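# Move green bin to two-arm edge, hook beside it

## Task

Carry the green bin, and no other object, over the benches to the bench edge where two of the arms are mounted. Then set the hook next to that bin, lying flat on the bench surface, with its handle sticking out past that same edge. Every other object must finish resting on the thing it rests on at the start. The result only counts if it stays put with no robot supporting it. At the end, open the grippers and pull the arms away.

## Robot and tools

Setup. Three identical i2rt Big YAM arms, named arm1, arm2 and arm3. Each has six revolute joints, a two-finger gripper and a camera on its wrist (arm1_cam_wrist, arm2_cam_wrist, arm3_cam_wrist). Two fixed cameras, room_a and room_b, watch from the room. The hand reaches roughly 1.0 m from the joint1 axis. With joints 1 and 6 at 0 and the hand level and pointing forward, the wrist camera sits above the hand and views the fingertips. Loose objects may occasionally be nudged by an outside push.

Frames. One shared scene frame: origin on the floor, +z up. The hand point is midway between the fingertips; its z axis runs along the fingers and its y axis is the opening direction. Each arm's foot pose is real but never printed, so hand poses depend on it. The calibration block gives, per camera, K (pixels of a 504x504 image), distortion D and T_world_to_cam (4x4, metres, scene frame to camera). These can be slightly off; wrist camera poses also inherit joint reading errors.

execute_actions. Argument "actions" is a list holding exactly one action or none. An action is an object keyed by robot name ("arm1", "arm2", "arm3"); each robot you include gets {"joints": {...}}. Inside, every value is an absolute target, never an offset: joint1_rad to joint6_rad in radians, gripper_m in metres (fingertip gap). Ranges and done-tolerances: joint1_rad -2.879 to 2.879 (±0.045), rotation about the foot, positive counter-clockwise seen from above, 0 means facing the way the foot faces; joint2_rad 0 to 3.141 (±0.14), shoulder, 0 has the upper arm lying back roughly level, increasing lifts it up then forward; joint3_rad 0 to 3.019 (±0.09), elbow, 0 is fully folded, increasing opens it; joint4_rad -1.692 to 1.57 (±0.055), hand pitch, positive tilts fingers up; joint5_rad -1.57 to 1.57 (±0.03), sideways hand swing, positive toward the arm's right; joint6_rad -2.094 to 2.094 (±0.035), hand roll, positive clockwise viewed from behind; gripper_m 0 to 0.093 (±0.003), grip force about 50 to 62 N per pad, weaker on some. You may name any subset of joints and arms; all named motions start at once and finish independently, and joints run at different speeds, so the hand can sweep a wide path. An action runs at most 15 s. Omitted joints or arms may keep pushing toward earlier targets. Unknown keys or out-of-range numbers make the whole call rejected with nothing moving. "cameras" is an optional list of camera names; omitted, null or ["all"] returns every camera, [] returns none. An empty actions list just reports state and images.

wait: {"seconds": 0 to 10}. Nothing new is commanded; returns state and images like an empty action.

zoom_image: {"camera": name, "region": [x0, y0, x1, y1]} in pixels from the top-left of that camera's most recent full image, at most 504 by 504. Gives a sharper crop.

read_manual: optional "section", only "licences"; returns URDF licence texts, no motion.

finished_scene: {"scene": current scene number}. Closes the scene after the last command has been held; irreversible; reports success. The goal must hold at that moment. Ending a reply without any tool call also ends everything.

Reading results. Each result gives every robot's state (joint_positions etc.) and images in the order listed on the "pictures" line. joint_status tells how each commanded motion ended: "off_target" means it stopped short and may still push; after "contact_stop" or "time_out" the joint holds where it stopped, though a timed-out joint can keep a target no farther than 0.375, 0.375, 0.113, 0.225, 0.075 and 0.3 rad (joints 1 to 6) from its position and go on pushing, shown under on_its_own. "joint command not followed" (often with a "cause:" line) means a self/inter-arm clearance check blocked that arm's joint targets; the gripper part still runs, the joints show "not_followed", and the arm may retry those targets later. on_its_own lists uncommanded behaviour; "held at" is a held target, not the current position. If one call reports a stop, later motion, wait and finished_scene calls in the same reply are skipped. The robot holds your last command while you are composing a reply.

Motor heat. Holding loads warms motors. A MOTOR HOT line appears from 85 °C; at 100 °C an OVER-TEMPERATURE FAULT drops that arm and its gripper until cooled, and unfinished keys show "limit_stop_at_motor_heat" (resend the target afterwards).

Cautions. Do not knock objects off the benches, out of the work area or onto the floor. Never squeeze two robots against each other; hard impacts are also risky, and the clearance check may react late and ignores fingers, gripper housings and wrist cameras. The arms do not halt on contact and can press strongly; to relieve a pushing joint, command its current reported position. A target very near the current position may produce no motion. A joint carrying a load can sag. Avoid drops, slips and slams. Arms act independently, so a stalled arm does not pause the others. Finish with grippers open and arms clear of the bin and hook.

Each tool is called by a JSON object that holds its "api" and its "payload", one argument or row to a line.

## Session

{"api": "execute_actions", "payload": {
  "actions": []
}}

Scene clock: 0.00 s.
Motor temperatures (°C, as the motors report them): arm1=[22 29 33 23 23 23] | arm2=[24 28 31 23 23 25] | arm3=[24 29 28 25 23 23]
arm1.joint_positions: joint1_rad=-0.095 joint2_rad=+0.384 joint3_rad=+1.477 joint4_rad=-1.201 joint5_rad=+0.065 joint6_rad=+0.696 gripper_m=+0.094
arm1.joint_status: not commanded
arm1.hand: x=-0.2685 y=-0.6973 z=+1.4247 quat_wxyz=(-0.384, +0.193, -0.718, -0.547) (m; scene frame)
arm2.joint_positions: joint1_rad=+0.056 joint2_rad=+0.374 joint3_rad=+1.537 joint4_rad=-1.229 joint5_rad=+0.092 joint6_rad=+0.652 gripper_m=+0.094
arm2.joint_status: not commanded
arm2.hand: x=+0.6246 y=-0.6987 z=+1.4445 quat_wxyz=(-0.270, +0.353, -0.638, -0.629) (m; scene frame)
arm3.joint_positions: joint1_rad=+0.913 joint2_rad=+0.477 joint3_rad=+1.623 joint4_rad=-1.260 joint5_rad=+0.032 joint6_rad=-0.053 gripper_m=+0.094
arm3.joint_status: not commanded
arm3.hand: x=-0.1946 y=+1.5235 z=+1.4502 quat_wxyz=(-0.626, -0.198, -0.723, +0.215) (m; scene frame)
pictures: arm1_cam_wrist, arm2_cam_wrist, arm3_cam_wrist, room_a, room_b
camera_calibration (this result's frames):
arm1_cam_wrist: T_world_to_cam=[[0.687787, -0.342608, -0.639976, 0.853526], [-0.721384, -0.420913, -0.549943, 0.307709], [-0.080959, 0.839912, -0.53665, 1.45377], [0, 0, 0, 1]] pos_world=[-0.247371, -0.799094, 1.49562]
arm2_cam_wrist: T_world_to_cam=[[0.789306, 0.0433103, -0.612471, 0.417739], [-0.431435, -0.670629, -0.603424, 0.679324], [-0.436875, 0.740527, -0.510646, 1.65308], [0, 0, 0, 1]] pos_world=[0.685551, -0.786671, 1.50991]
arm3_cam_wrist: T_world_to_cam=[[-0.56132, -0.825065, 0.0647143, 1.05218], [-0.587832, 0.342434, -0.732934, 0.432072], [0.582558, -0.449451, -0.677215, 1.90482], [0, 0, 0, 1]] pos_world=[-0.265071, 1.57628, 1.53856]
Images, in order (width x height): arm1_cam_wrist 504x504, arm2_cam_wrist 504x504, arm3_cam_wrist 504x504, room_a 504x504, room_b 504x504.

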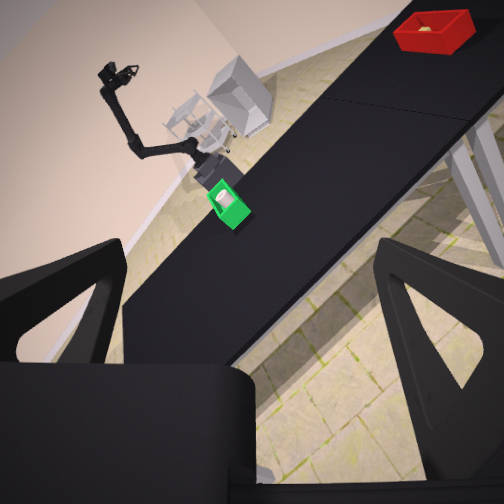

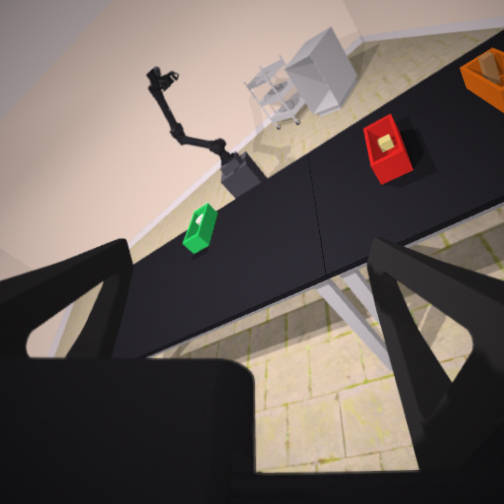

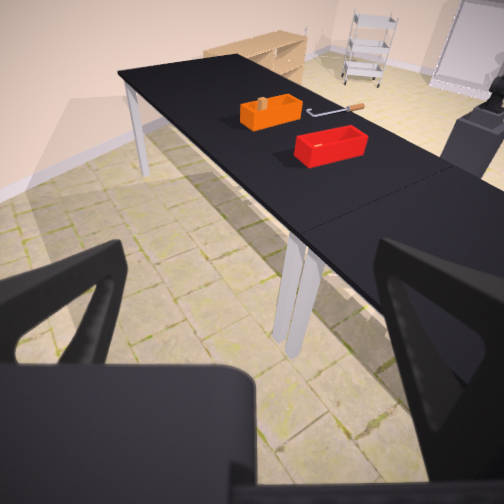

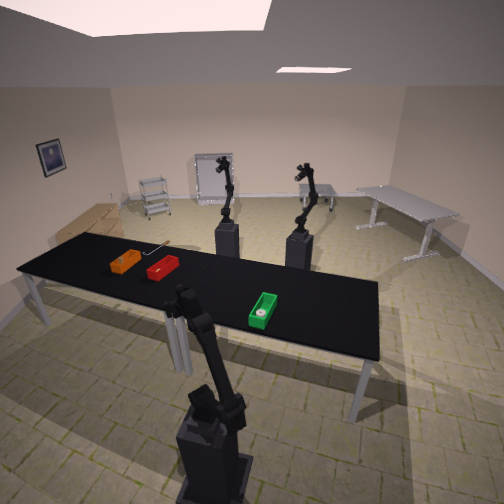

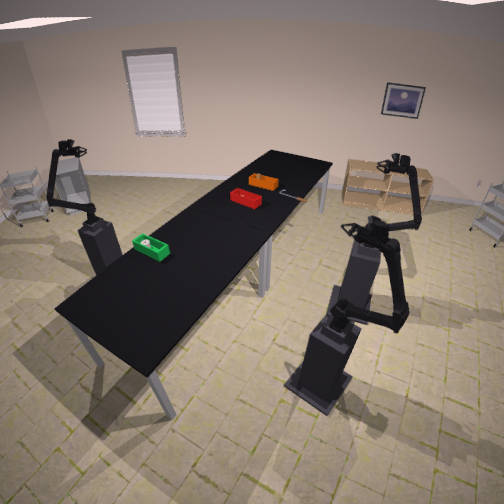

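{"api": "zoom_image", "payload": {
  "camera": "room_b",
  "region": [200, 160, 330, 230]
}}

{"api": "zoom_image", "payload": {
  "camera": "room_a",
  "region": [140, 225, 290, 335]
}}

{"api": "zoom_image", "payload": {
  "camera": "room_a",
  "region": [100, 225, 200, 290]
}}

Region (200, 160, 330, 230) of room_b's 504x504 image, scaled by 3.877, with more detail than that image has; it fills the top 271 rows of this view, and the rest is white.

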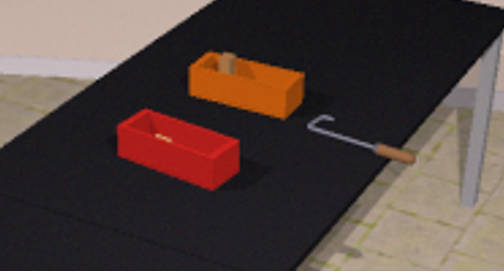

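Region (140, 225, 290, 335) of room_a's 504x504 image, scaled by 3.360, with more detail than that image has; it fills the top 370 rows of this view, and the rest is white.

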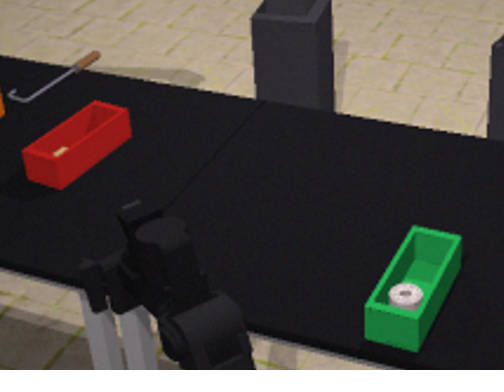

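Region (100, 225, 200, 290) of room_a's 504x504 image, scaled by 5.040, with more detail than that image has; it fills the top 328 rows of this view, and the rest is white.

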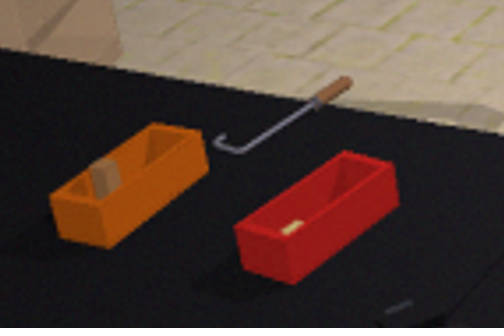

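{"api": "execute_actions", "payload": {
  "actions": [
    {"arm2":{"joints":{"joint1_rad":-0.75,"joint2_rad":2.315,"joint3_rad":1.185,"joint4_rad":1.15,"joint5_rad":-0.404,"joint6_rad":-0.01}},"arm3":{"joints":{"joint1_rad":-0.136,"joint2_rad":1.87,"joint3_rad":0.80,"joint4_rad":1.0,"joint5_rad":-0.045,"joint6_rad":0,"gripper_m":0.07}},"arm1":{"joints":{"joint1_rad":0.0,"joint2_rad":1.841,"joint3_rad":0.718,"joint4_rad":1.123,"joint5_rad":-0.3,"joint6_rad":-0.01}}}
  ],
  "cameras": ["arm2_cam_wrist","arm3_cam_wrist"]
}}

Scene clock: 37.37 s.
Motor temperatures (°C, as the motors report them): arm1=[22 29 35 23 23 23] | arm2=[24 29 32 23 23 25] | arm3=[24 29 30 26 23 23]
arm1.joint_positions: joint1_rad=-0.009 joint2_rad=+1.848 joint3_rad=+0.707 joint4_rad=+1.104 joint5_rad=-0.296 joint6_rad=+0.002 gripper_m=+0.094
arm1.joint_status: all done
arm1.hand: x=-0.2486 y=-0.2167 z=+0.8982 quat_wxyz=(-0.462, +0.528, -0.487, -0.520) (m; scene frame)
arm2.joint_positions: joint1_rad=-0.756 joint2_rad=+2.305 joint3_rad=+1.181 joint4_rad=+1.124 joint5_rad=-0.401 joint6_rad=+0.002 gripper_m=+0.094
arm2.joint_status: all done
arm2.hand: x=+0.9836 y=-0.1623 z=+0.7956 quat_wxyz=(-0.548, +0.437, -0.556, -0.446) (m; scene frame)
arm3.joint_positions: joint1_rad=-0.136 joint2_rad=+1.859 joint3_rad=+0.793 joint4_rad=+0.973 joint5_rad=-0.044 joint6_rad=-0.007 gripper_m=+0.070
arm3.joint_status: all done
arm3.hand: x=-0.3179 y=+0.9682 z=+0.8839 quat_wxyz=(-0.473, -0.519, -0.527, +0.480) (m; scene frame)
pictures: arm2_cam_wrist, arm3_cam_wrist
camera_calibration (this result's frames):
arm2_cam_wrist: T_world_to_cam=[[0.976413, -0.215184, -0.01769, -0.98546], [-0.140212, -0.569646, -0.809842, 0.696583], [0.164188, 0.793221, -0.586381, 0.558955], [0, 0, 0, 1]] pos_world=[0.968112, -0.258625, 0.874451]
arm3_cam_wrist: T_world_to_cam=[[-0.999851, 0.00623636, 0.0161221, -0.339914], [-0.00808538, 0.655627, -0.755042, 0.0352893], [-0.0152788, -0.75506, -0.655478, 1.4302], [0, 0, 0, 1]] pos_world=[-0.317726, 1.05887, 0.969591]
Images, in order (width x height): arm2_cam_wrist 504x504, arm3_cam_wrist 504x504.

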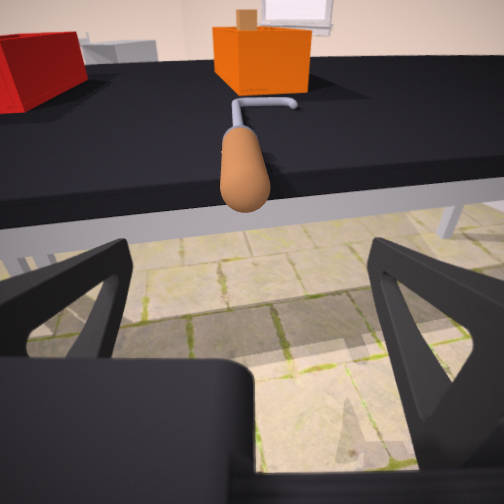

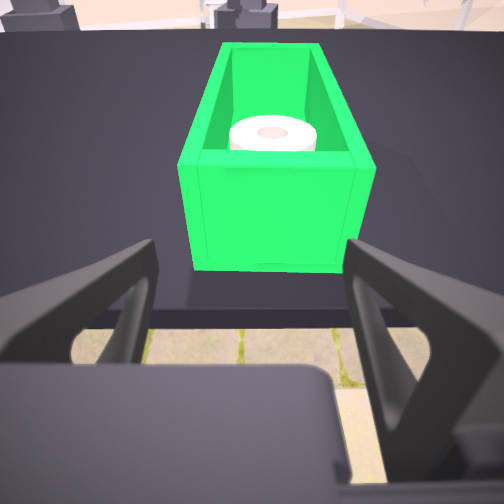

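{"api": "execute_actions", "payload": {
  "actions": [
    {"arm2":{"joints":{"joint1_rad":-0.697,"joint2_rad":2.475,"joint3_rad":1.605,"joint4_rad":0.88}},"arm3":{"joints":{"joint1_rad":-0.16,"joint2_rad":2.06,"joint3_rad":1.14,"joint4_rad":0.76,"joint5_rad":-0.06}}}
  ],
  "cameras": ["arm2_cam_wrist","arm3_cam_wrist"]
}}

Scene clock: 53.50 s.
Motor temperatures (°C, as the motors report them): arm1=[22 29 35 23 23 23] | arm2=[24 30 32 23 23 25] | arm3=[24 29 30 26 23 23]
arm1.joint_positions: joint1_rad=-0.009 joint2_rad=+1.848 joint3_rad=+0.707 joint4_rad=+1.104 joint5_rad=-0.296 joint6_rad=+0.002 gripper_m=+0.094
arm1.joint_status: not commanded
arm1.hand: x=-0.2486 y=-0.2167 z=+0.8982 quat_wxyz=(-0.462, +0.528, -0.487, -0.520) (m; scene frame)
arm2.joint_positions: joint1_rad=-0.700 joint2_rad=+2.468 joint3_rad=+1.582 joint4_rad=+0.898 joint5_rad=-0.402 joint6_rad=+0.002 gripper_m=+0.094
arm2.joint_status: all done
arm2.hand: x=+1.0070 y=-0.0493 z=+0.7940 quat_wxyz=(-0.539, +0.452, -0.539, -0.463) (m; scene frame)
arm3.joint_positions: joint1_rad=-0.144 joint2_rad=+2.061 joint3_rad=+1.111 joint4_rad=+0.779 joint5_rad=-0.058 joint6_rad=-0.006 gripper_m=+0.070
arm3.joint_status: all done
arm3.hand: x=-0.3260 y=+0.8682 z=+0.8469 quat_wxyz=(-0.455, -0.537, -0.545, +0.456) (m; scene frame)
pictures: arm2_cam_wrist, arm3_cam_wrist
camera_calibration (this result's frames):
arm2_cam_wrist: T_world_to_cam=[[0.987134, -0.159368, -0.0129599, -0.995859], [-0.102491, -0.568457, -0.816304, 0.730097], [0.122725, 0.80713, -0.577477, 0.499911], [0, 0, 0, 1]] pos_world=[0.996523, -0.147173, 0.871762]
arm3_cam_wrist: T_world_to_cam=[[-0.999949, 0.000281363, 0.0101326, -0.336557], [-0.00690928, 0.712503, -0.701636, -0.0214415], [-0.00741692, -0.701669, -0.712464, 1.33474], [0, 0, 0, 1]] pos_world=[-0.326788, 0.95192, 0.939322]
Images, in order (width x height): arm2_cam_wrist 504x504, arm3_cam_wrist 504x504.

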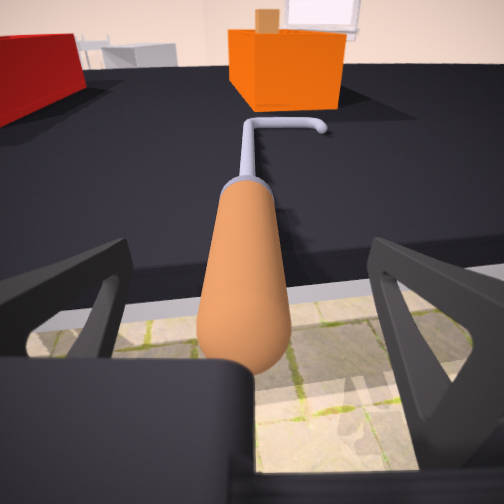

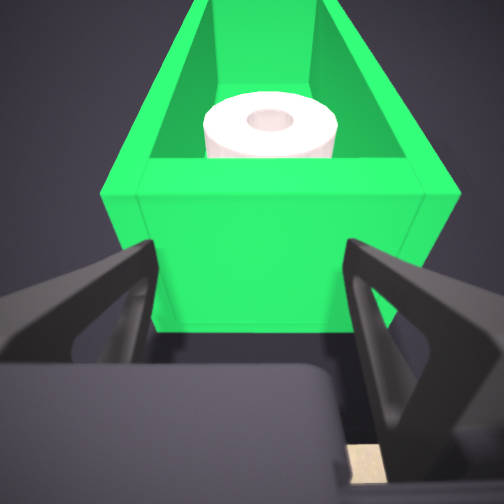

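{"api": "execute_actions", "payload": {
  "actions": [
    {"arm2":{"joints":{"gripper_m":0}},"arm3":{"joints":{"joint2_rad":2.18,"joint3_rad":1.37,"joint4_rad":0.63}}}
  ],
  "cameras": ["arm2_cam_wrist"]
}}

{"api": "execute_actions", "payload": {
  "actions": [
    {"arm2":{"joints":{"joint1_rad":-0.45,"joint2_rad":1.98,"joint3_rad":1.16,"joint4_rad":0.85,"joint5_rad":-0.3}},"arm3":{"joints":{"joint2_rad":2.32,"joint3_rad":1.66,"joint4_rad":0.485}}}
  ],
  "cameras": ["arm2_cam_wrist","arm3_cam_wrist","room_b"]
}}

Scene clock: 62.23 s.
Motor temperatures (°C, as the motors report them): arm1=[22 29 35 23 23 23] | arm2=[24 31 33 23 23 25] | arm3=[25 30 31 26 23 23]
arm1.joint_positions: joint1_rad=-0.009 joint2_rad=+1.848 joint3_rad=+0.707 joint4_rad=+1.104 joint5_rad=-0.296 joint6_rad=+0.002 gripper_m=+0.094
arm1.joint_status: not commanded
arm1.hand: x=-0.2486 y=-0.2167 z=+0.8982 quat_wxyz=(-0.462, +0.528, -0.487, -0.520) (m; scene frame)
arm2.joint_positions: joint1_rad=-0.700 joint2_rad=+2.468 joint3_rad=+1.582 joint4_rad=+0.898 joint5_rad=-0.403 joint6_rad=+0.001 gripper_m=+0.029
arm2.joint_status: gripper_m off_target (ended at +0.029, target +0.000)
arm2.hand: x=+1.0068 y=-0.0493 z=+0.7940 quat_wxyz=(-0.539, +0.452, -0.539, -0.463) (m; scene frame)
arm3.joint_positions: joint1_rad=-0.144 joint2_rad=+2.167 joint3_rad=+1.332 joint4_rad=+0.650 joint5_rad=-0.058 joint6_rad=-0.006 gripper_m=+0.070
arm3.joint_status: all done
arm3.hand: x=-0.3292 y=+0.8039 z=+0.8443 quat_wxyz=(-0.451, -0.540, -0.548, +0.452) (m; scene frame)
pictures: arm2_cam_wrist
camera_calibration (this result's frames):
arm2_cam_wrist: T_world_to_cam=[[0.987332, -0.158256, -0.0114224, -0.997027], [-0.10061, -0.568766, -0.816323, 0.728202], [0.122692, 0.807131, -0.577483, 0.499949], [0, 0, 0, 1]] pos_world=[0.996322, -0.147134, 0.871772]
Images, in order (width x height): arm2_cam_wrist 504x504.

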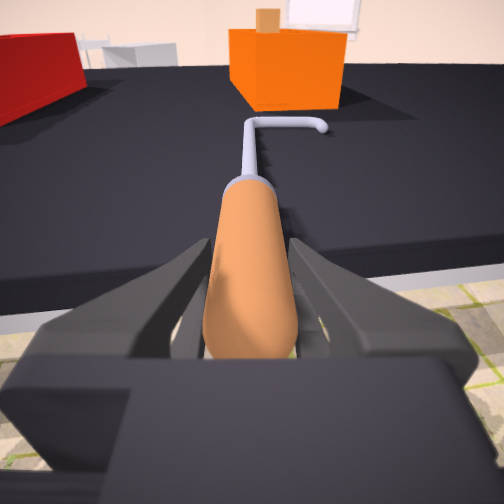

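Scene clock: 63.67 s.
Motor temperatures (°C, as the motors report them): arm1=[22 29 35 23 23 23] | arm2=[24 31 33 23 23 25] | arm3=[25 30 32 25 23 23]
arm1.joint_positions: joint1_rad=-0.009 joint2_rad=+1.848 joint3_rad=+0.707 joint4_rad=+1.104 joint5_rad=-0.296 joint6_rad=+0.002 gripper_m=+0.094
arm1.joint_status: not commanded
arm1.hand: x=-0.2486 y=-0.2167 z=+0.8982 quat_wxyz=(-0.462, +0.528, -0.487, -0.520) (m; scene frame)
arm2.joint_positions: joint1_rad=-0.448 joint2_rad=+1.985 joint3_rad=+1.156 joint4_rad=+0.848 joint5_rad=-0.301 joint6_rad=-0.009 gripper_m=+0.029
arm2.joint_status: all done
arm2.hand: x=+0.7969 y=-0.0770 z=+0.9493 quat_wxyz=(-0.508, +0.492, -0.498, -0.501) (m; scene frame)
arm3.joint_positions: joint1_rad=-0.144 joint2_rad=+2.313 joint3_rad=+1.622 joint4_rad=+0.502 joint5_rad=-0.058 joint6_rad=-0.006 gripper_m=+0.070
arm3.joint_status: all done
arm3.hand: x=-0.3330 y=+0.7290 z=+0.8414 quat_wxyz=(-0.451, -0.541, -0.549, +0.451) (m; scene frame)
pictures: arm2_cam_wrist, arm3_cam_wrist, room_b
camera_calibration (this result's frames):
arm2_cam_wrist: T_world_to_cam=[[0.99995, -0.00998136, -0.000340986, -0.801565], [-0.00597011, -0.570028, -0.821603, 0.7476], [0.00800635, 0.821564, -0.57006, 0.723285], [0, 0, 0, 1]] pos_world=[0.800197, -0.176072, 1.02627]
arm3_cam_wrist: T_world_to_cam=[[-0.999958, -0.0000488826, 0.00920212, -0.34246], [-0.00637892, 0.724425, -0.689324, 0.0549738], [-0.00663255, -0.689353, -0.724395, 1.23444], [0, 0, 0, 1]] pos_world=[-0.333908, 0.811126, 0.935271]
Images, in order (width x height): arm2_cam_wrist 504x504, arm3_cam_wrist 504x504, room_b 504x504.

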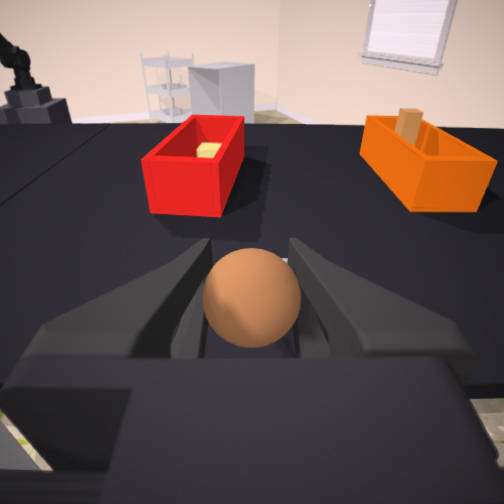

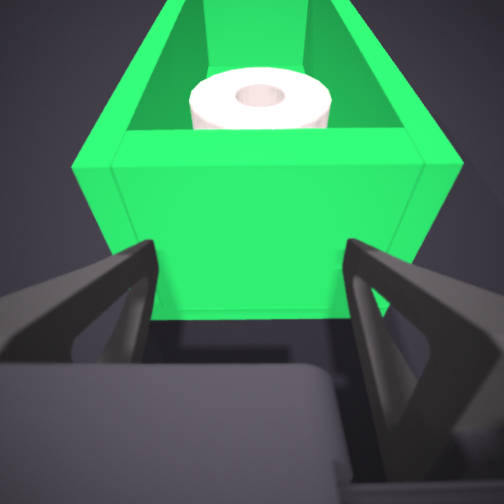

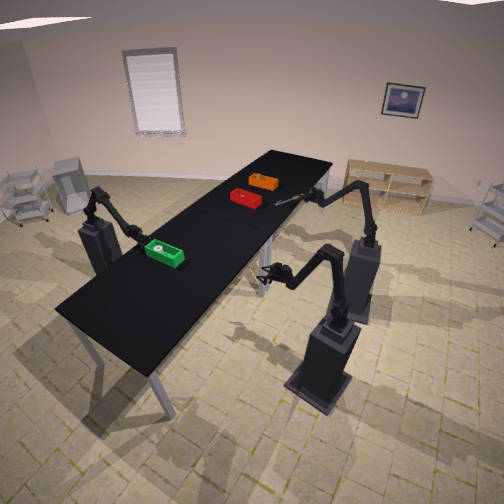

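{"api": "execute_actions", "payload": {
  "actions": [
    {"arm2":{"joints":{"joint1_rad":0.3,"joint5_rad":0.35}},"arm3":{"joints":{"joint2_rad":2.49,"joint3_rad":2.02,"joint4_rad":0.30}}}
  ],
  "cameras": ["room_b"]
}}

{"api": "execute_actions", "payload": {
  "actions": [
    {"arm2":{"joints":{"joint1_rad":0.615,"joint2_rad":2.50,"joint3_rad":1.86,"joint4_rad":0.70,"joint5_rad":0.74}},"arm3":{"joints":{"joint2_rad":2.69,"joint3_rad":2.43,"joint4_rad":0.10}}}
  ],
  "cameras": ["arm2_cam_wrist","arm3_cam_wrist","room_b"]
}}

Scene clock: 71.63 s.
Motor temperatures (°C, as the motors report them): arm1=[22 29 34 23 23 23] | arm2=[24 31 33 23 23 25] | arm3=[25 31 33 25 23 23]
arm1.joint_positions: joint1_rad=-0.009 joint2_rad=+1.848 joint3_rad=+0.707 joint4_rad=+1.104 joint5_rad=-0.296 joint6_rad=+0.002 gripper_m=+0.094
arm1.joint_status: not commanded
arm1.hand: x=-0.2486 y=-0.2167 z=+0.8982 quat_wxyz=(-0.462, +0.528, -0.487, -0.520) (m; scene frame)
arm2.joint_positions: joint1_rad=+0.302 joint2_rad=+1.985 joint3_rad=+1.156 joint4_rad=+0.848 joint5_rad=+0.350 joint6_rad=-0.014 gripper_m=+0.029
arm2.joint_status: all done
arm2.hand: x=+0.3642 y=-0.1026 z=+0.9555 quat_wxyz=(-0.481, +0.514, -0.475, -0.528) (m; scene frame)
arm3.joint_positions: joint1_rad=-0.144 joint2_rad=+2.483 joint3_rad=+1.979 joint4_rad=+0.316 joint5_rad=-0.058 joint6_rad=-0.006 gripper_m=+0.070
arm3.joint_status: all done
arm3.hand: x=-0.3367 y=+0.6539 z=+0.8454 quat_wxyz=(-0.451, -0.541, -0.548, +0.451) (m; scene frame)
pictures: room_b
Images, in order (width x height): room_b 504x504.

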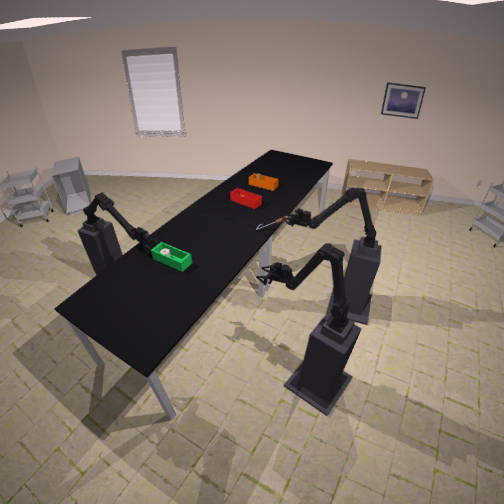

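Scene clock: 73.20 s.
Motor temperatures (°C, as the motors report them): arm1=[22 29 34 23 23 23] | arm2=[24 31 33 23 23 25] | arm3=[25 32 34 25 23 23]
arm1.joint_positions: joint1_rad=-0.009 joint2_rad=+1.848 joint3_rad=+0.707 joint4_rad=+1.104 joint5_rad=-0.296 joint6_rad=+0.002 gripper_m=+0.094
arm1.joint_status: not commanded
arm1.hand: x=-0.2486 y=-0.2167 z=+0.8982 quat_wxyz=(-0.462, +0.528, -0.487, -0.520) (m; scene frame)
arm2.joint_positions: joint1_rad=+0.620 joint2_rad=+2.503 joint3_rad=+1.801 joint4_rad=+0.703 joint5_rad=+0.738 joint6_rad=-0.015 gripper_m=+0.029
arm2.joint_status: all done
arm2.hand: x=+0.1133 y=-0.0832 z=+0.8423 quat_wxyz=(-0.497, +0.503, -0.495, -0.505) (m; scene frame)
arm3.joint_positions: joint1_rad=-0.144 joint2_rad=+2.680 joint3_rad=+2.386 joint4_rad=+0.116 joint5_rad=-0.058 joint6_rad=-0.007 gripper_m=+0.070
arm3.joint_status: all done
arm3.hand: x=-0.3397 y=+0.5942 z=+0.8516 quat_wxyz=(-0.453, -0.538, -0.547, +0.454) (m; scene frame)
pictures: arm2_cam_wrist, arm3_cam_wrist, room_b
camera_calibration (this result's frames):
arm2_cam_wrist: T_world_to_cam=[[0.999815, 0.0191923, -0.00141938, -0.114698], [0.0100321, -0.582713, -0.812616, 0.641624], [-0.0164231, 0.812451, -0.582798, 0.685521], [0, 0, 0, 1]] pos_world=[0.119498, -0.180868, 0.920751]
arm3_cam_wrist: T_world_to_cam=[[-0.999936, 0.0000263572, 0.0113289, -0.351146], [-0.00788102, 0.716758, -0.697277, 0.170481], [-0.00813848, -0.697322, -0.716712, 1.14656], [0, 0, 0, 1]] pos_world=[-0.340449, 0.677337, 0.944604]
Images, in order (width x height): arm2_cam_wrist 504x504, arm3_cam_wrist 504x504, room_b 504x504.

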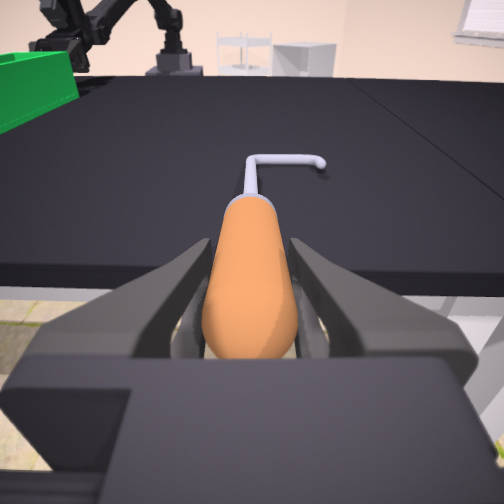

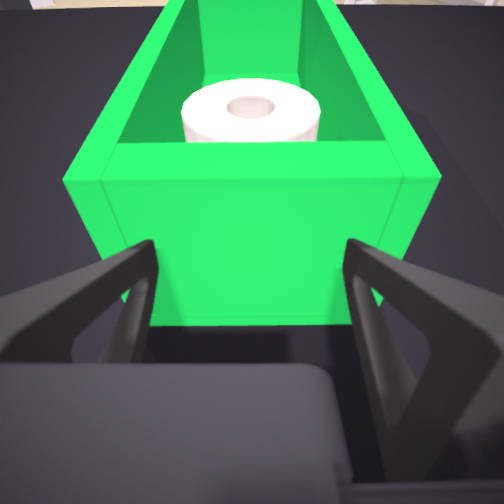

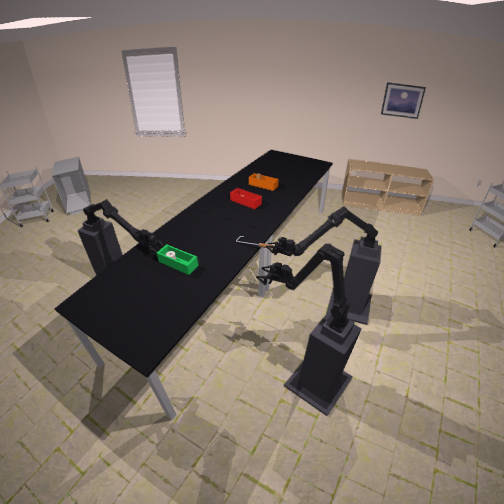

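{"api": "execute_actions", "payload": {
  "actions": [
    {"arm2":{"joints":{"joint2_rad":2.59,"joint3_rad":1.915,"joint4_rad":0.745}},"arm3":{"joints":{"joint2_rad":2.3,"joint3_rad":2.05,"joint4_rad":0.2}}}
  ],
  "cameras": ["arm2_cam_wrist"]
}}

Scene clock: 82.20 s.
Motor temperatures (°C, as the motors report them): arm1=[22 29 34 23 23 23] | arm2=[24 32 35 23 23 25] | arm3=[25 33 35 25 23 23]
arm1.joint_positions: joint1_rad=-0.009 joint2_rad=+1.848 joint3_rad=+0.707 joint4_rad=+1.104 joint5_rad=-0.296 joint6_rad=+0.002 gripper_m=+0.094
arm1.joint_status: not commanded
arm1.hand: x=-0.2486 y=-0.2167 z=+0.8982 quat_wxyz=(-0.462, +0.528, -0.487, -0.520) (m; scene frame)
arm2.joint_positions: joint1_rad=+0.620 joint2_rad=+2.570 joint3_rad=+1.860 joint4_rad=+0.717 joint5_rad=+0.740 joint6_rad=-0.015 gripper_m=+0.029
arm2.joint_status: all done
arm2.hand: x=+0.1072 y=-0.0768 z=+0.8179 quat_wxyz=(-0.497, +0.500, -0.496, -0.507) (m; scene frame)
arm3.joint_positions: joint1_rad=-0.144 joint2_rad=+2.278 joint3_rad=+2.054 joint4_rad=+0.188 joint5_rad=-0.058 joint6_rad=-0.007 gripper_m=+0.070
arm3.joint_status: all done
arm3.hand: x=-0.3343 y=+0.6552 z=+1.0475 quat_wxyz=(-0.488, -0.503, -0.515, +0.493) (m; scene frame)
pictures: arm2_cam_wrist
camera_calibration (this result's frames):
arm2_cam_wrist: T_world_to_cam=[[0.999829, 0.0176276, -0.0055245, -0.1056], [0.00570595, -0.579127, -0.815217, 0.62846], [-0.0175698, 0.815047, -0.579129, 0.66336], [0, 0, 0, 1]] pos_world=[0.113651, -0.17485, 0.895919]
Images, in order (width x height): arm2_cam_wrist 504x504.

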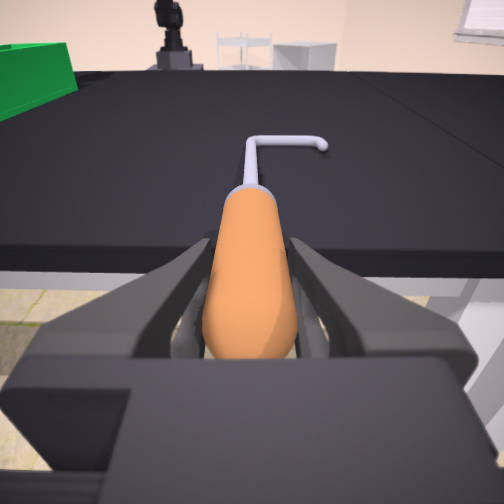

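{"api": "execute_actions", "payload": {
  "actions": [
    {"arm2":{"joints":{"joint4_rad":0.63}},"arm3":{"joints":{"joint2_rad":2.05,"joint3_rad":1.75}}}
  ],
  "cameras": []
}}

{"api": "execute_actions", "payload": {
  "actions": [
    {"arm2":{"joints":{"gripper_m":0.093}}}
  ],
  "cameras": ["arm2_cam_wrist"]
}}

{"api": "execute_actions", "payload": {
  "actions": [
    {"arm2":{"joints":{"joint2_rad":2.3,"joint4_rad":0.9}},"arm3":{"joints":{"joint2_rad":1.75,"joint3_rad":1.3,"joint4_rad":0.4}},"arm1":{"joints":{"joint1_rad":-0.3,"joint5_rad":-0.6}}}
  ],
  "cameras": ["room_b"]
}}

Scene clock: 95.43 s.
Motor temperatures (°C, as the motors report them): arm1=[22 29 34 23 23 23] | arm2=[24 33 36 23 23 25] | arm3=[25 33 34 26 23 23]
arm1.joint_positions: joint1_rad=-0.009 joint2_rad=+1.848 joint3_rad=+0.707 joint4_rad=+1.104 joint5_rad=-0.296 joint6_rad=+0.002 gripper_m=+0.094
arm1.joint_status: not commanded
arm1.hand: x=-0.2486 y=-0.2167 z=+0.8982 quat_wxyz=(-0.462, +0.528, -0.487, -0.520) (m; scene frame)
arm2.joint_positions: joint1_rad=+0.620 joint2_rad=+2.570 joint3_rad=+1.864 joint4_rad=+0.653 joint5_rad=+0.740 joint6_rad=-0.015 gripper_m=+0.029
arm2.joint_status: all done
arm2.hand: x=+0.1066 y=-0.0763 z=+0.8068 quat_wxyz=(-0.496, +0.522, -0.496, -0.485) (m; scene frame)
arm3.joint_positions: joint1_rad=-0.144 joint2_rad=+2.021 joint3_rad=+1.758 joint4_rad=+0.188 joint5_rad=-0.058 joint6_rad=-0.007 gripper_m=+0.070
arm3.joint_status: all done
arm3.hand: x=-0.3299 y=+0.7310 z=+1.0909 quat_wxyz=(-0.479, -0.513, -0.524, +0.483) (m; scene frame)
pictures: none
No camera images: the call's "cameras" was empty. Leave "cameras" out to get every camera's image.

Scene clock: 96.13 s.
Motor temperatures (°C, as the motors report them): arm1=[22 29 34 23 23 23] | arm2=[24 33 36 23 23 25] | arm3=[25 33 34 26 23 23]
arm1.joint_positions: joint1_rad=-0.009 joint2_rad=+1.848 joint3_rad=+0.707 joint4_rad=+1.104 joint5_rad=-0.296 joint6_rad=+0.002 gripper_m=+0.094
arm1.joint_status: not commanded
arm1.hand: x=-0.2486 y=-0.2167 z=+0.8982 quat_wxyz=(-0.462, +0.528, -0.487, -0.520) (m; scene frame)
arm2.joint_positions: joint1_rad=+0.620 joint2_rad=+2.570 joint3_rad=+1.864 joint4_rad=+0.649 joint5_rad=+0.740 joint6_rad=-0.015 gripper_m=+0.093
arm2.joint_status: all done
arm2.hand: x=+0.1066 y=-0.0763 z=+0.8061 quat_wxyz=(-0.496, +0.523, -0.496, -0.484) (m; scene frame)
arm3.joint_positions: joint1_rad=-0.144 joint2_rad=+2.021 joint3_rad=+1.758 joint4_rad=+0.188 joint5_rad=-0.058 joint6_rad=-0.007 gripper_m=+0.070
arm3.joint_status: not commanded
arm3.hand: x=-0.3299 y=+0.7310 z=+1.0909 quat_wxyz=(-0.479, -0.513, -0.524, +0.483) (m; scene frame)
pictures: arm2_cam_wrist
camera_calibration (this result's frames):
arm2_cam_wrist: T_world_to_cam=[[0.999108, 0.0189623, 0.0377407, -0.139775], [0.0413988, -0.61675, -0.78607, 0.588922], [0.00837092, 0.786931, -0.616985, 0.681709], [0, 0, 0, 1]] pos_world=[0.109563, -0.17059, 0.888813]
Images, in order (width x height): arm2_cam_wrist 504x504.

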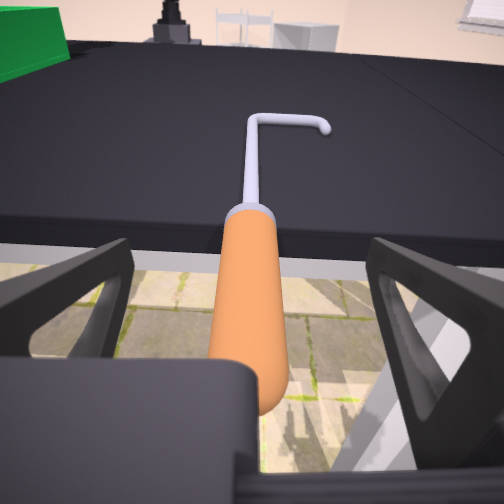

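Scene clock: 97.63 s.
Motor temperatures (°C, as the motors report them): arm1=[22 29 34 23 23 23] | arm2=[24 33 36 23 23 25] | arm3=[25 33 34 26 23 23]
arm1.joint_positions: joint1_rad=-0.313 joint2_rad=+1.848 joint3_rad=+0.707 joint4_rad=+1.104 joint5_rad=-0.597 joint6_rad=+0.001 gripper_m=+0.094
arm1.joint_status: all done
arm1.hand: x=-0.1271 y=-0.2608 z=+0.8981 quat_wxyz=(-0.462, +0.524, -0.489, -0.523) (m; scene frame)
arm2.joint_positions: joint1_rad=+0.620 joint2_rad=+2.270 joint3_rad=+1.909 joint4_rad=+0.893 joint5_rad=+0.740 joint6_rad=-0.015 gripper_m=+0.093
arm2.joint_status: all done
arm2.hand: x=+0.1251 y=-0.0918 z=+1.1301 quat_wxyz=(-0.488, +0.298, -0.472, -0.671) (m; scene frame)
arm3.joint_positions: joint1_rad=-0.144 joint2_rad=+1.734 joint3_rad=+1.305 joint4_rad=+0.383 joint5_rad=-0.058 joint6_rad=-0.007 gripper_m=+0.070
arm3.joint_status: all done
arm3.hand: x=-0.3240 y=+0.8492 z=+1.0894 quat_wxyz=(-0.486, -0.505, -0.518, +0.491) (m; scene frame)
pictures: room_b
Images, in order (width x height): room_b 504x504.

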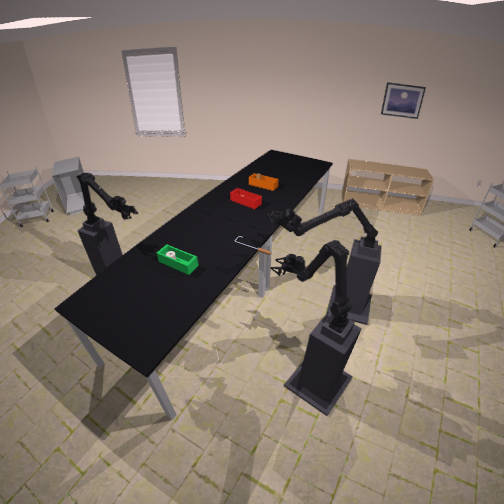

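{"api": "execute_actions", "payload": {
  "actions": [
    {"arm2":{"joints":{"joint1_rad":-0.1,"joint2_rad":1.7,"joint3_rad":1.3,"joint4_rad":0.3}},"arm1":{"joints":{"joint1_rad":-0.549,"joint2_rad":2.42,"joint3_rad":1.48,"joint4_rad":0.985,"joint5_rad":-0.747}}}
  ],
  "cameras": ["arm1_cam_wrist"]
}}

Scene clock: 118.57 s.
Motor temperatures (°C, as the motors report them): arm1=[22 29 34 23 23 23] | arm2=[24 33 36 23 23 25] | arm3=[25 32 33 26 23 23]
arm1.joint_positions: joint1_rad=-0.559 joint2_rad=+2.434 joint3_rad=+1.444 joint4_rad=+0.986 joint5_rad=-0.744 joint6_rad=+0.000 gripper_m=+0.094
arm1.joint_status: all done
arm1.hand: x=+0.1185 y=-0.1642 z=+0.7810 quat_wxyz=(-0.499, +0.497, -0.503, -0.501) (m; scene frame)
arm2.joint_positions: joint1_rad=-0.104 joint2_rad=+1.671 joint3_rad=+1.307 joint4_rad=+0.318 joint5_rad=+0.742 joint6_rad=-0.015 gripper_m=+0.093
arm2.joint_status: all done
arm2.hand: x=+0.7170 y=-0.1018 z=+1.1338 quat_wxyz=(-0.634, +0.311, -0.651, -0.278) (m; scene frame)
arm3.joint_positions: joint1_rad=-0.144 joint2_rad=+1.734 joint3_rad=+1.305 joint4_rad=+0.383 joint5_rad=-0.058 joint6_rad=-0.007 gripper_m=+0.070
arm3.joint_status: not commanded
arm3.hand: x=-0.3240 y=+0.8492 z=+1.0894 quat_wxyz=(-0.486, -0.505, -0.518, +0.491) (m; scene frame)
pictures: arm1_cam_wrist
camera_calibration (this result's frames):
arm1_cam_wrist: T_world_to_cam=[[0.999641, -0.0225836, -0.0144392, -0.114928], [-0.0248635, -0.579928, -0.814288, 0.554994], [0.0100159, 0.814354, -0.580282, 0.710936], [0, 0, 0, 1]] pos_world=[0.121565, -0.259693, 0.862809]
Images, in order (width x height): arm1_cam_wrist 504x504.

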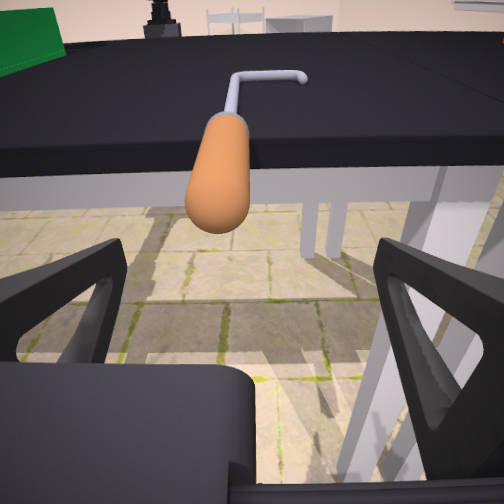

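{"api": "execute_actions", "payload": {
  "actions": [
    {"arm1":{"joints":{"joint1_rad":-0.446,"joint2_rad":2.535,"joint3_rad":1.775,"joint4_rad":0.815,"joint5_rad":-0.635}}}
  ],
  "cameras": ["arm1_cam_wrist"]
}}

Scene clock: 133.87 s.
Motor temperatures (°C, as the motors report them): arm1=[22 31 36 23 23 23] | arm2=[24 32 35 23 23 25] | arm3=[25 32 33 26 23 23]
arm1.joint_positions: joint1_rad=-0.435 joint2_rad=+2.550 joint3_rad=+1.729 joint4_rad=+0.819 joint5_rad=-0.638 joint6_rad=+0.000 gripper_m=+0.094
arm1.joint_status: all done
arm1.hand: x=+0.0959 y=-0.0564 z=+0.7821 quat_wxyz=(-0.495, +0.501, -0.498, -0.506) (m; scene frame)
arm2.joint_positions: joint1_rad=-0.104 joint2_rad=+1.671 joint3_rad=+1.307 joint4_rad=+0.318 joint5_rad=+0.742 joint6_rad=-0.015 gripper_m=+0.093
arm2.joint_status: not commanded
arm2.hand: x=+0.7170 y=-0.1018 z=+1.1338 quat_wxyz=(-0.634, +0.311, -0.651, -0.278) (m; scene frame)
arm3.joint_positions: joint1_rad=-0.144 joint2_rad=+1.734 joint3_rad=+1.305 joint4_rad=+0.383 joint5_rad=-0.058 joint6_rad=-0.007 gripper_m=+0.070
arm3.joint_status: not commanded
arm3.hand: x=-0.3240 y=+0.8492 z=+1.0894 quat_wxyz=(-0.486, -0.505, -0.518, +0.491) (m; scene frame)
pictures: arm1_cam_wrist
camera_calibration (this result's frames):
arm1_cam_wrist: T_world_to_cam=[[0.99991, -0.00426924, -0.0126844, -0.0901875], [-0.0128141, -0.578919, -0.815284, 0.617525], [-0.00386257, 0.815374, -0.578922, 0.624382], [0, 0, 0, 1]] pos_world=[0.100504, -0.151993, 0.863783]
Images, in order (width x height): arm1_cam_wrist 504x504.

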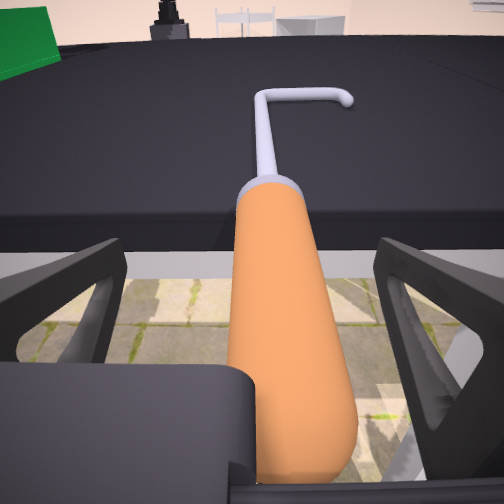

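{"api": "execute_actions", "payload": {
  "actions": [
    {"arm1":{"joints":{"gripper_m":0}}}
  ],
  "cameras": []
}}

{"api": "execute_actions", "payload": {
  "actions": [
    {"arm1":{"joints":{"joint1_rad":0.14,"joint2_rad":2.04,"joint3_rad":1.12,"joint4_rad":0.885,"joint5_rad":-0.04,"joint6_rad":0.8}}}
  ],
  "cameras": ["arm1_cam_wrist","arm3_cam_wrist","room_b"]
}}

Scene clock: 158.47 s.
Motor temperatures (°C, as the motors report them): arm1=[22 33 38 23 23 23] | arm2=[24 31 35 23 23 25] | arm3=[25 31 33 26 23 23]
arm1.joint_positions: joint1_rad=-0.436 joint2_rad=+2.550 joint3_rad=+1.729 joint4_rad=+0.819 joint5_rad=-0.635 joint6_rad=-0.001 gripper_m=+0.029
arm1.joint_status: gripper_m off_target (ended at +0.029, target +0.000)
arm1.hand: x=+0.0970 y=-0.0567 z=+0.7820 quat_wxyz=(-0.496, +0.501, -0.499, -0.504) (m; scene frame)
arm2.joint_positions: joint1_rad=-0.104 joint2_rad=+1.671 joint3_rad=+1.307 joint4_rad=+0.318 joint5_rad=+0.742 joint6_rad=-0.015 gripper_m=+0.093
arm2.joint_status: not commanded
arm2.hand: x=+0.7170 y=-0.1018 z=+1.1338 quat_wxyz=(-0.634, +0.311, -0.651, -0.278) (m; scene frame)
arm3.joint_positions: joint1_rad=-0.144 joint2_rad=+1.734 joint3_rad=+1.305 joint4_rad=+0.383 joint5_rad=-0.058 joint6_rad=-0.007 gripper_m=+0.070
arm3.joint_status: not commanded
arm3.hand: x=-0.3240 y=+0.8492 z=+1.0894 quat_wxyz=(-0.486, -0.505, -0.518, +0.491) (m; scene frame)
pictures: none
No camera images: the call's "cameras" was empty. Leave "cameras" out to get every camera's image.

Scene clock: 160.17 s.
Motor temperatures (°C, as the motors report them): arm1=[22 33 38 23 23 23] | arm2=[24 31 35 23 23 25] | arm3=[25 31 33 26 23 23]
arm1.joint_positions: joint1_rad=+0.124 joint2_rad=+2.063 joint3_rad=+1.103 joint4_rad=+0.865 joint5_rad=-0.036 joint6_rad=+0.776 gripper_m=+0.029
arm1.joint_status: all done
arm1.hand: x=-0.2746 y=-0.0799 z=+0.8751 quat_wxyz=(-0.266, +0.273, -0.686, -0.619) (m; scene frame)
arm2.joint_positions: joint1_rad=-0.104 joint2_rad=+1.671 joint3_rad=+1.307 joint4_rad=+0.318 joint5_rad=+0.742 joint6_rad=-0.015 gripper_m=+0.093
arm2.joint_status: not commanded
arm2.hand: x=+0.7170 y=-0.1018 z=+1.1338 quat_wxyz=(-0.634, +0.311, -0.651, -0.278) (m; scene frame)
arm3.joint_positions: joint1_rad=-0.144 joint2_rad=+1.734 joint3_rad=+1.305 joint4_rad=+0.383 joint5_rad=-0.058 joint6_rad=-0.007 gripper_m=+0.070
arm3.joint_status: not commanded
arm3.hand: x=-0.3240 y=+0.8492 z=+1.0894 quat_wxyz=(-0.486, -0.505, -0.518, +0.491) (m; scene frame)
pictures: arm1_cam_wrist, arm3_cam_wrist, room_b
camera_calibration (this result's frames):
arm1_cam_wrist: T_world_to_cam=[[0.700253, -0.102175, -0.706545, 0.798413], [-0.603762, -0.612878, -0.509756, 0.242671], [-0.380942, 0.783543, -0.49086, 0.512751], [0, 0, 0, 1]] pos_world=[-0.217247, -0.171456, 0.939506]
arm3_cam_wrist: T_world_to_cam=[[-0.99984, 0.000329829, 0.0179019, -0.345456], [-0.0138446, 0.61978, -0.784654, 0.329255], [-0.0113541, -0.784776, -0.619676, 1.46243], [0, 0, 0, 1]] pos_world=[-0.324237, 0.94373, 1.17077]
Images, in order (width x height): arm1_cam_wrist 504x504, arm3_cam_wrist 504x504, room_b 504x504.

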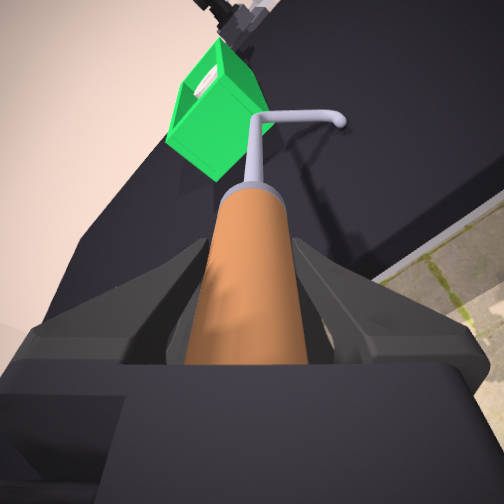

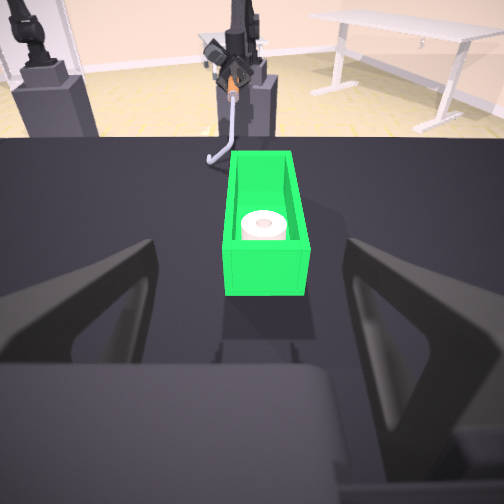

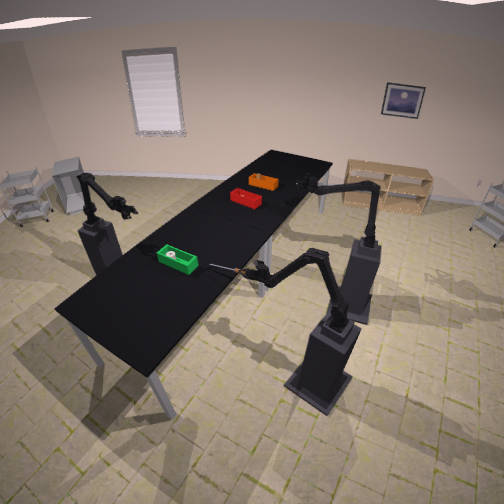

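Nice. Finish the roll with a slight raise.

{"api": "execute_actions", "payload": {
  "actions": [
    {"arm1":{"joints":{"joint4_rad":0.96,"joint6_rad":1.57}}}
  ],
  "cameras": ["arm1_cam_wrist","arm3_cam_wrist"]
}}

Scene clock: 168.30 s.
Motor temperatures (°C, as the motors report them): arm1=[22 32 37 23 23 23] | arm2=[24 31 35 23 23 25] | arm3=[25 31 33 26 23 23]
arm1.joint_positions: joint1_rad=+0.126 joint2_rad=+2.067 joint3_rad=+1.103 joint4_rad=+0.911 joint5_rad=-0.038 joint6_rad=+1.554 gripper_m=+0.029
arm1.joint_status: all done
arm1.hand: x=-0.2762 y=-0.0791 z=+0.8831 quat_wxyz=(-0.011, -0.005, -0.724, -0.689) (m; scene frame)
arm2.joint_positions: joint1_rad=-0.104 joint2_rad=+1.671 joint3_rad=+1.307 joint4_rad=+0.318 joint5_rad=+0.742 joint6_rad=-0.015 gripper_m=+0.093
arm2.joint_status: not commanded
arm2.hand: x=+0.7170 y=-0.1018 z=+1.1338 quat_wxyz=(-0.634, +0.311, -0.651, -0.278) (m; scene frame)
arm3.joint_positions: joint1_rad=-0.144 joint2_rad=+1.734 joint3_rad=+1.305 joint4_rad=+0.383 joint5_rad=-0.058 joint6_rad=-0.007 gripper_m=+0.070
arm3.joint_status: not commanded
arm3.hand: x=-0.3240 y=+0.8492 z=+1.0894 quat_wxyz=(-0.486, -0.505, -0.518, +0.491) (m; scene frame)
pictures: arm1_cam_wrist, arm3_cam_wrist
camera_calibration (this result's frames):
arm1_cam_wrist: T_world_to_cam=[[0.00144688, -0.0681486, -0.997674, 0.872035], [-0.827964, -0.559559, 0.0370212, -0.294331], [-0.56078, 0.825984, -0.0572341, 0.0862238], [0, 0, 0, 1]] pos_world=[-0.196604, -0.176487, 0.885839]
arm3_cam_wrist: T_world_to_cam=[[-0.99984, 0.000329829, 0.0179019, -0.345456], [-0.0138446, 0.61978, -0.784654, 0.329255], [-0.0113541, -0.784776, -0.619676, 1.46243], [0, 0, 0, 1]] pos_world=[-0.324237, 0.94373, 1.17077]
Images, in order (width x height): arm1_cam_wrist 504x504, arm3_cam_wrist 504x504.

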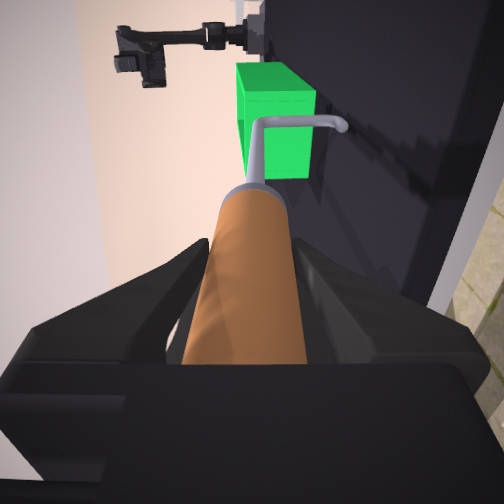

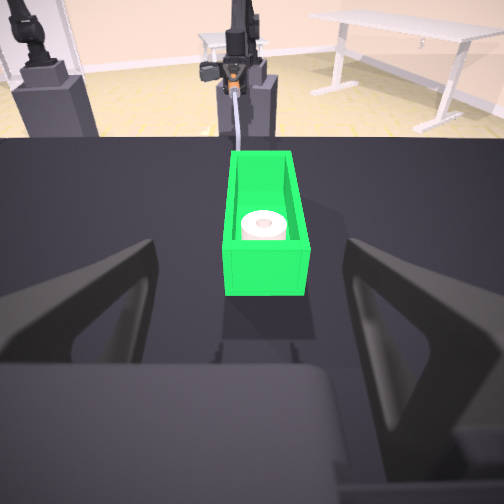

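{"api": "execute_actions", "payload": {
  "actions": [
    {"arm1":{"joints":{"joint1_rad":0.175,"joint3_rad":1.86,"joint4_rad":0.8}}}
  ],
  "cameras": ["arm3_cam_wrist"]
}}

{"api": "execute_actions", "payload": {
  "actions": [
    {"arm1":{"joints":{"joint2_rad":2.17,"joint4_rad":0.43,"joint3_rad":1.81}}}
  ],
  "cameras": ["arm1_cam_wrist","arm3_cam_wrist"]
}}

Scene clock: 181.43 s.
Motor temperatures (°C, as the motors report them): arm1=[22 32 37 23 23 23] | arm2=[24 31 35 23 23 25] | arm3=[25 31 33 26 23 23]
arm1.joint_positions: joint1_rad=+0.171 joint2_rad=+2.080 joint3_rad=+1.782 joint4_rad=+0.767 joint5_rad=-0.040 joint6_rad=+1.556 gripper_m=+0.029
arm1.joint_status: all done
arm1.hand: x=-0.3047 y=+0.0457 z=+1.2064 quat_wxyz=(-0.002, +0.014, -0.522, -0.853) (m; scene frame)
arm2.joint_positions: joint1_rad=-0.104 joint2_rad=+1.671 joint3_rad=+1.307 joint4_rad=+0.318 joint5_rad=+0.742 joint6_rad=-0.015 gripper_m=+0.093
arm2.joint_status: not commanded
arm2.hand: x=+0.7170 y=-0.1018 z=+1.1338 quat_wxyz=(-0.634, +0.311, -0.651, -0.278) (m; scene frame)
arm3.joint_positions: joint1_rad=-0.144 joint2_rad=+1.734 joint3_rad=+1.305 joint4_rad=+0.383 joint5_rad=-0.058 joint6_rad=-0.007 gripper_m=+0.070
arm3.joint_status: not commanded
arm3.hand: x=-0.3240 y=+0.8492 z=+1.0894 quat_wxyz=(-0.486, -0.505, -0.518, +0.491) (m; scene frame)
pictures: arm3_cam_wrist
camera_calibration (this result's frames):
arm3_cam_wrist: T_world_to_cam=[[-0.99984, 0.000329829, 0.0179019, -0.345456], [-0.0138446, 0.61978, -0.784654, 0.329255], [-0.0113541, -0.784776, -0.619676, 1.46243], [0, 0, 0, 1]] pos_world=[-0.324237, 0.94373, 1.17077]
Images, in order (width x height): arm3_cam_wrist 504x504.

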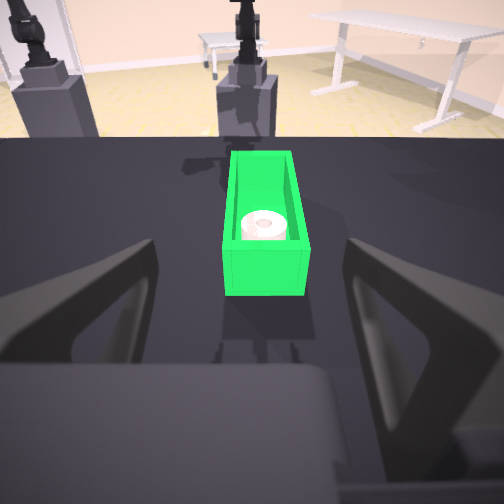

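Scene clock: 182.87 s.
Motor temperatures (°C, as the motors report them): arm1=[22 32 37 23 23 23] | arm2=[24 31 35 23 23 25] | arm3=[25 31 33 26 23 23]
arm1.joint_positions: joint1_rad=+0.171 joint2_rad=+2.236 joint3_rad=+1.761 joint4_rad=+0.390 joint5_rad=-0.040 joint6_rad=+1.556 gripper_m=+0.029
arm1.joint_status: all done
arm1.hand: x=-0.3054 y=+0.0899 z=+0.9709 quat_wxyz=(+0.006, +0.010, -0.735, -0.678) (m; scene frame)
arm2.joint_positions: joint1_rad=-0.104 joint2_rad=+1.671 joint3_rad=+1.307 joint4_rad=+0.318 joint5_rad=+0.742 joint6_rad=-0.015 gripper_m=+0.093
arm2.joint_status: not commanded
arm2.hand: x=+0.7170 y=-0.1018 z=+1.1338 quat_wxyz=(-0.634, +0.311, -0.651, -0.278) (m; scene frame)
arm3.joint_positions: joint1_rad=-0.144 joint2_rad=+1.734 joint3_rad=+1.305 joint4_rad=+0.383 joint5_rad=-0.058 joint6_rad=-0.007 gripper_m=+0.070
arm3.joint_status: not commanded
arm3.hand: x=-0.3240 y=+0.8492 z=+1.0894 quat_wxyz=(-0.486, -0.505, -0.518, +0.491) (m; scene frame)
pictures: arm1_cam_wrist, arm3_cam_wrist
camera_calibration (this result's frames):
arm1_cam_wrist: T_world_to_cam=[[0.00222672, -0.098939, -0.995091, 0.971658], [-0.801114, -0.595749, 0.057441, -0.235517], [-0.598508, 0.797053, -0.080588, -0.0508863], [0, 0, 0, 1]] pos_world=[-0.221295, -0.00361488, 0.976316]
arm3_cam_wrist: T_world_to_cam=[[-0.99984, 0.000329829, 0.0179019, -0.345456], [-0.0138446, 0.61978, -0.784654, 0.329255], [-0.0113541, -0.784776, -0.619676, 1.46243], [0, 0, 0, 1]] pos_world=[-0.324237, 0.94373, 1.17077]
Images, in order (width x height): arm1_cam_wrist 504x504, arm3_cam_wrist 504x504.

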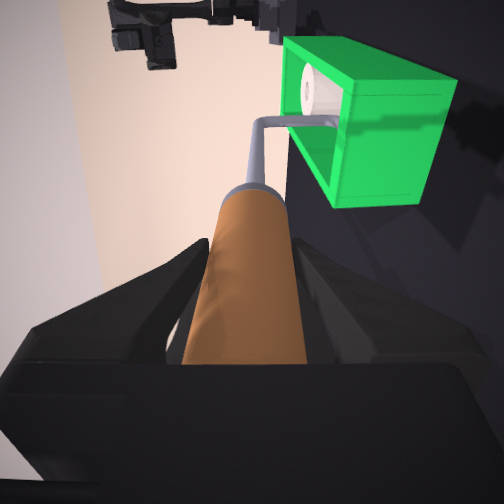

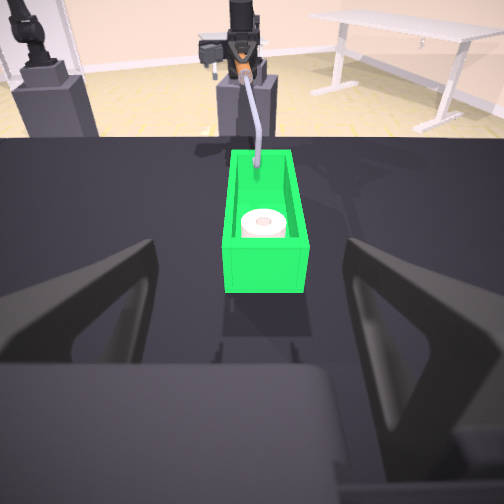

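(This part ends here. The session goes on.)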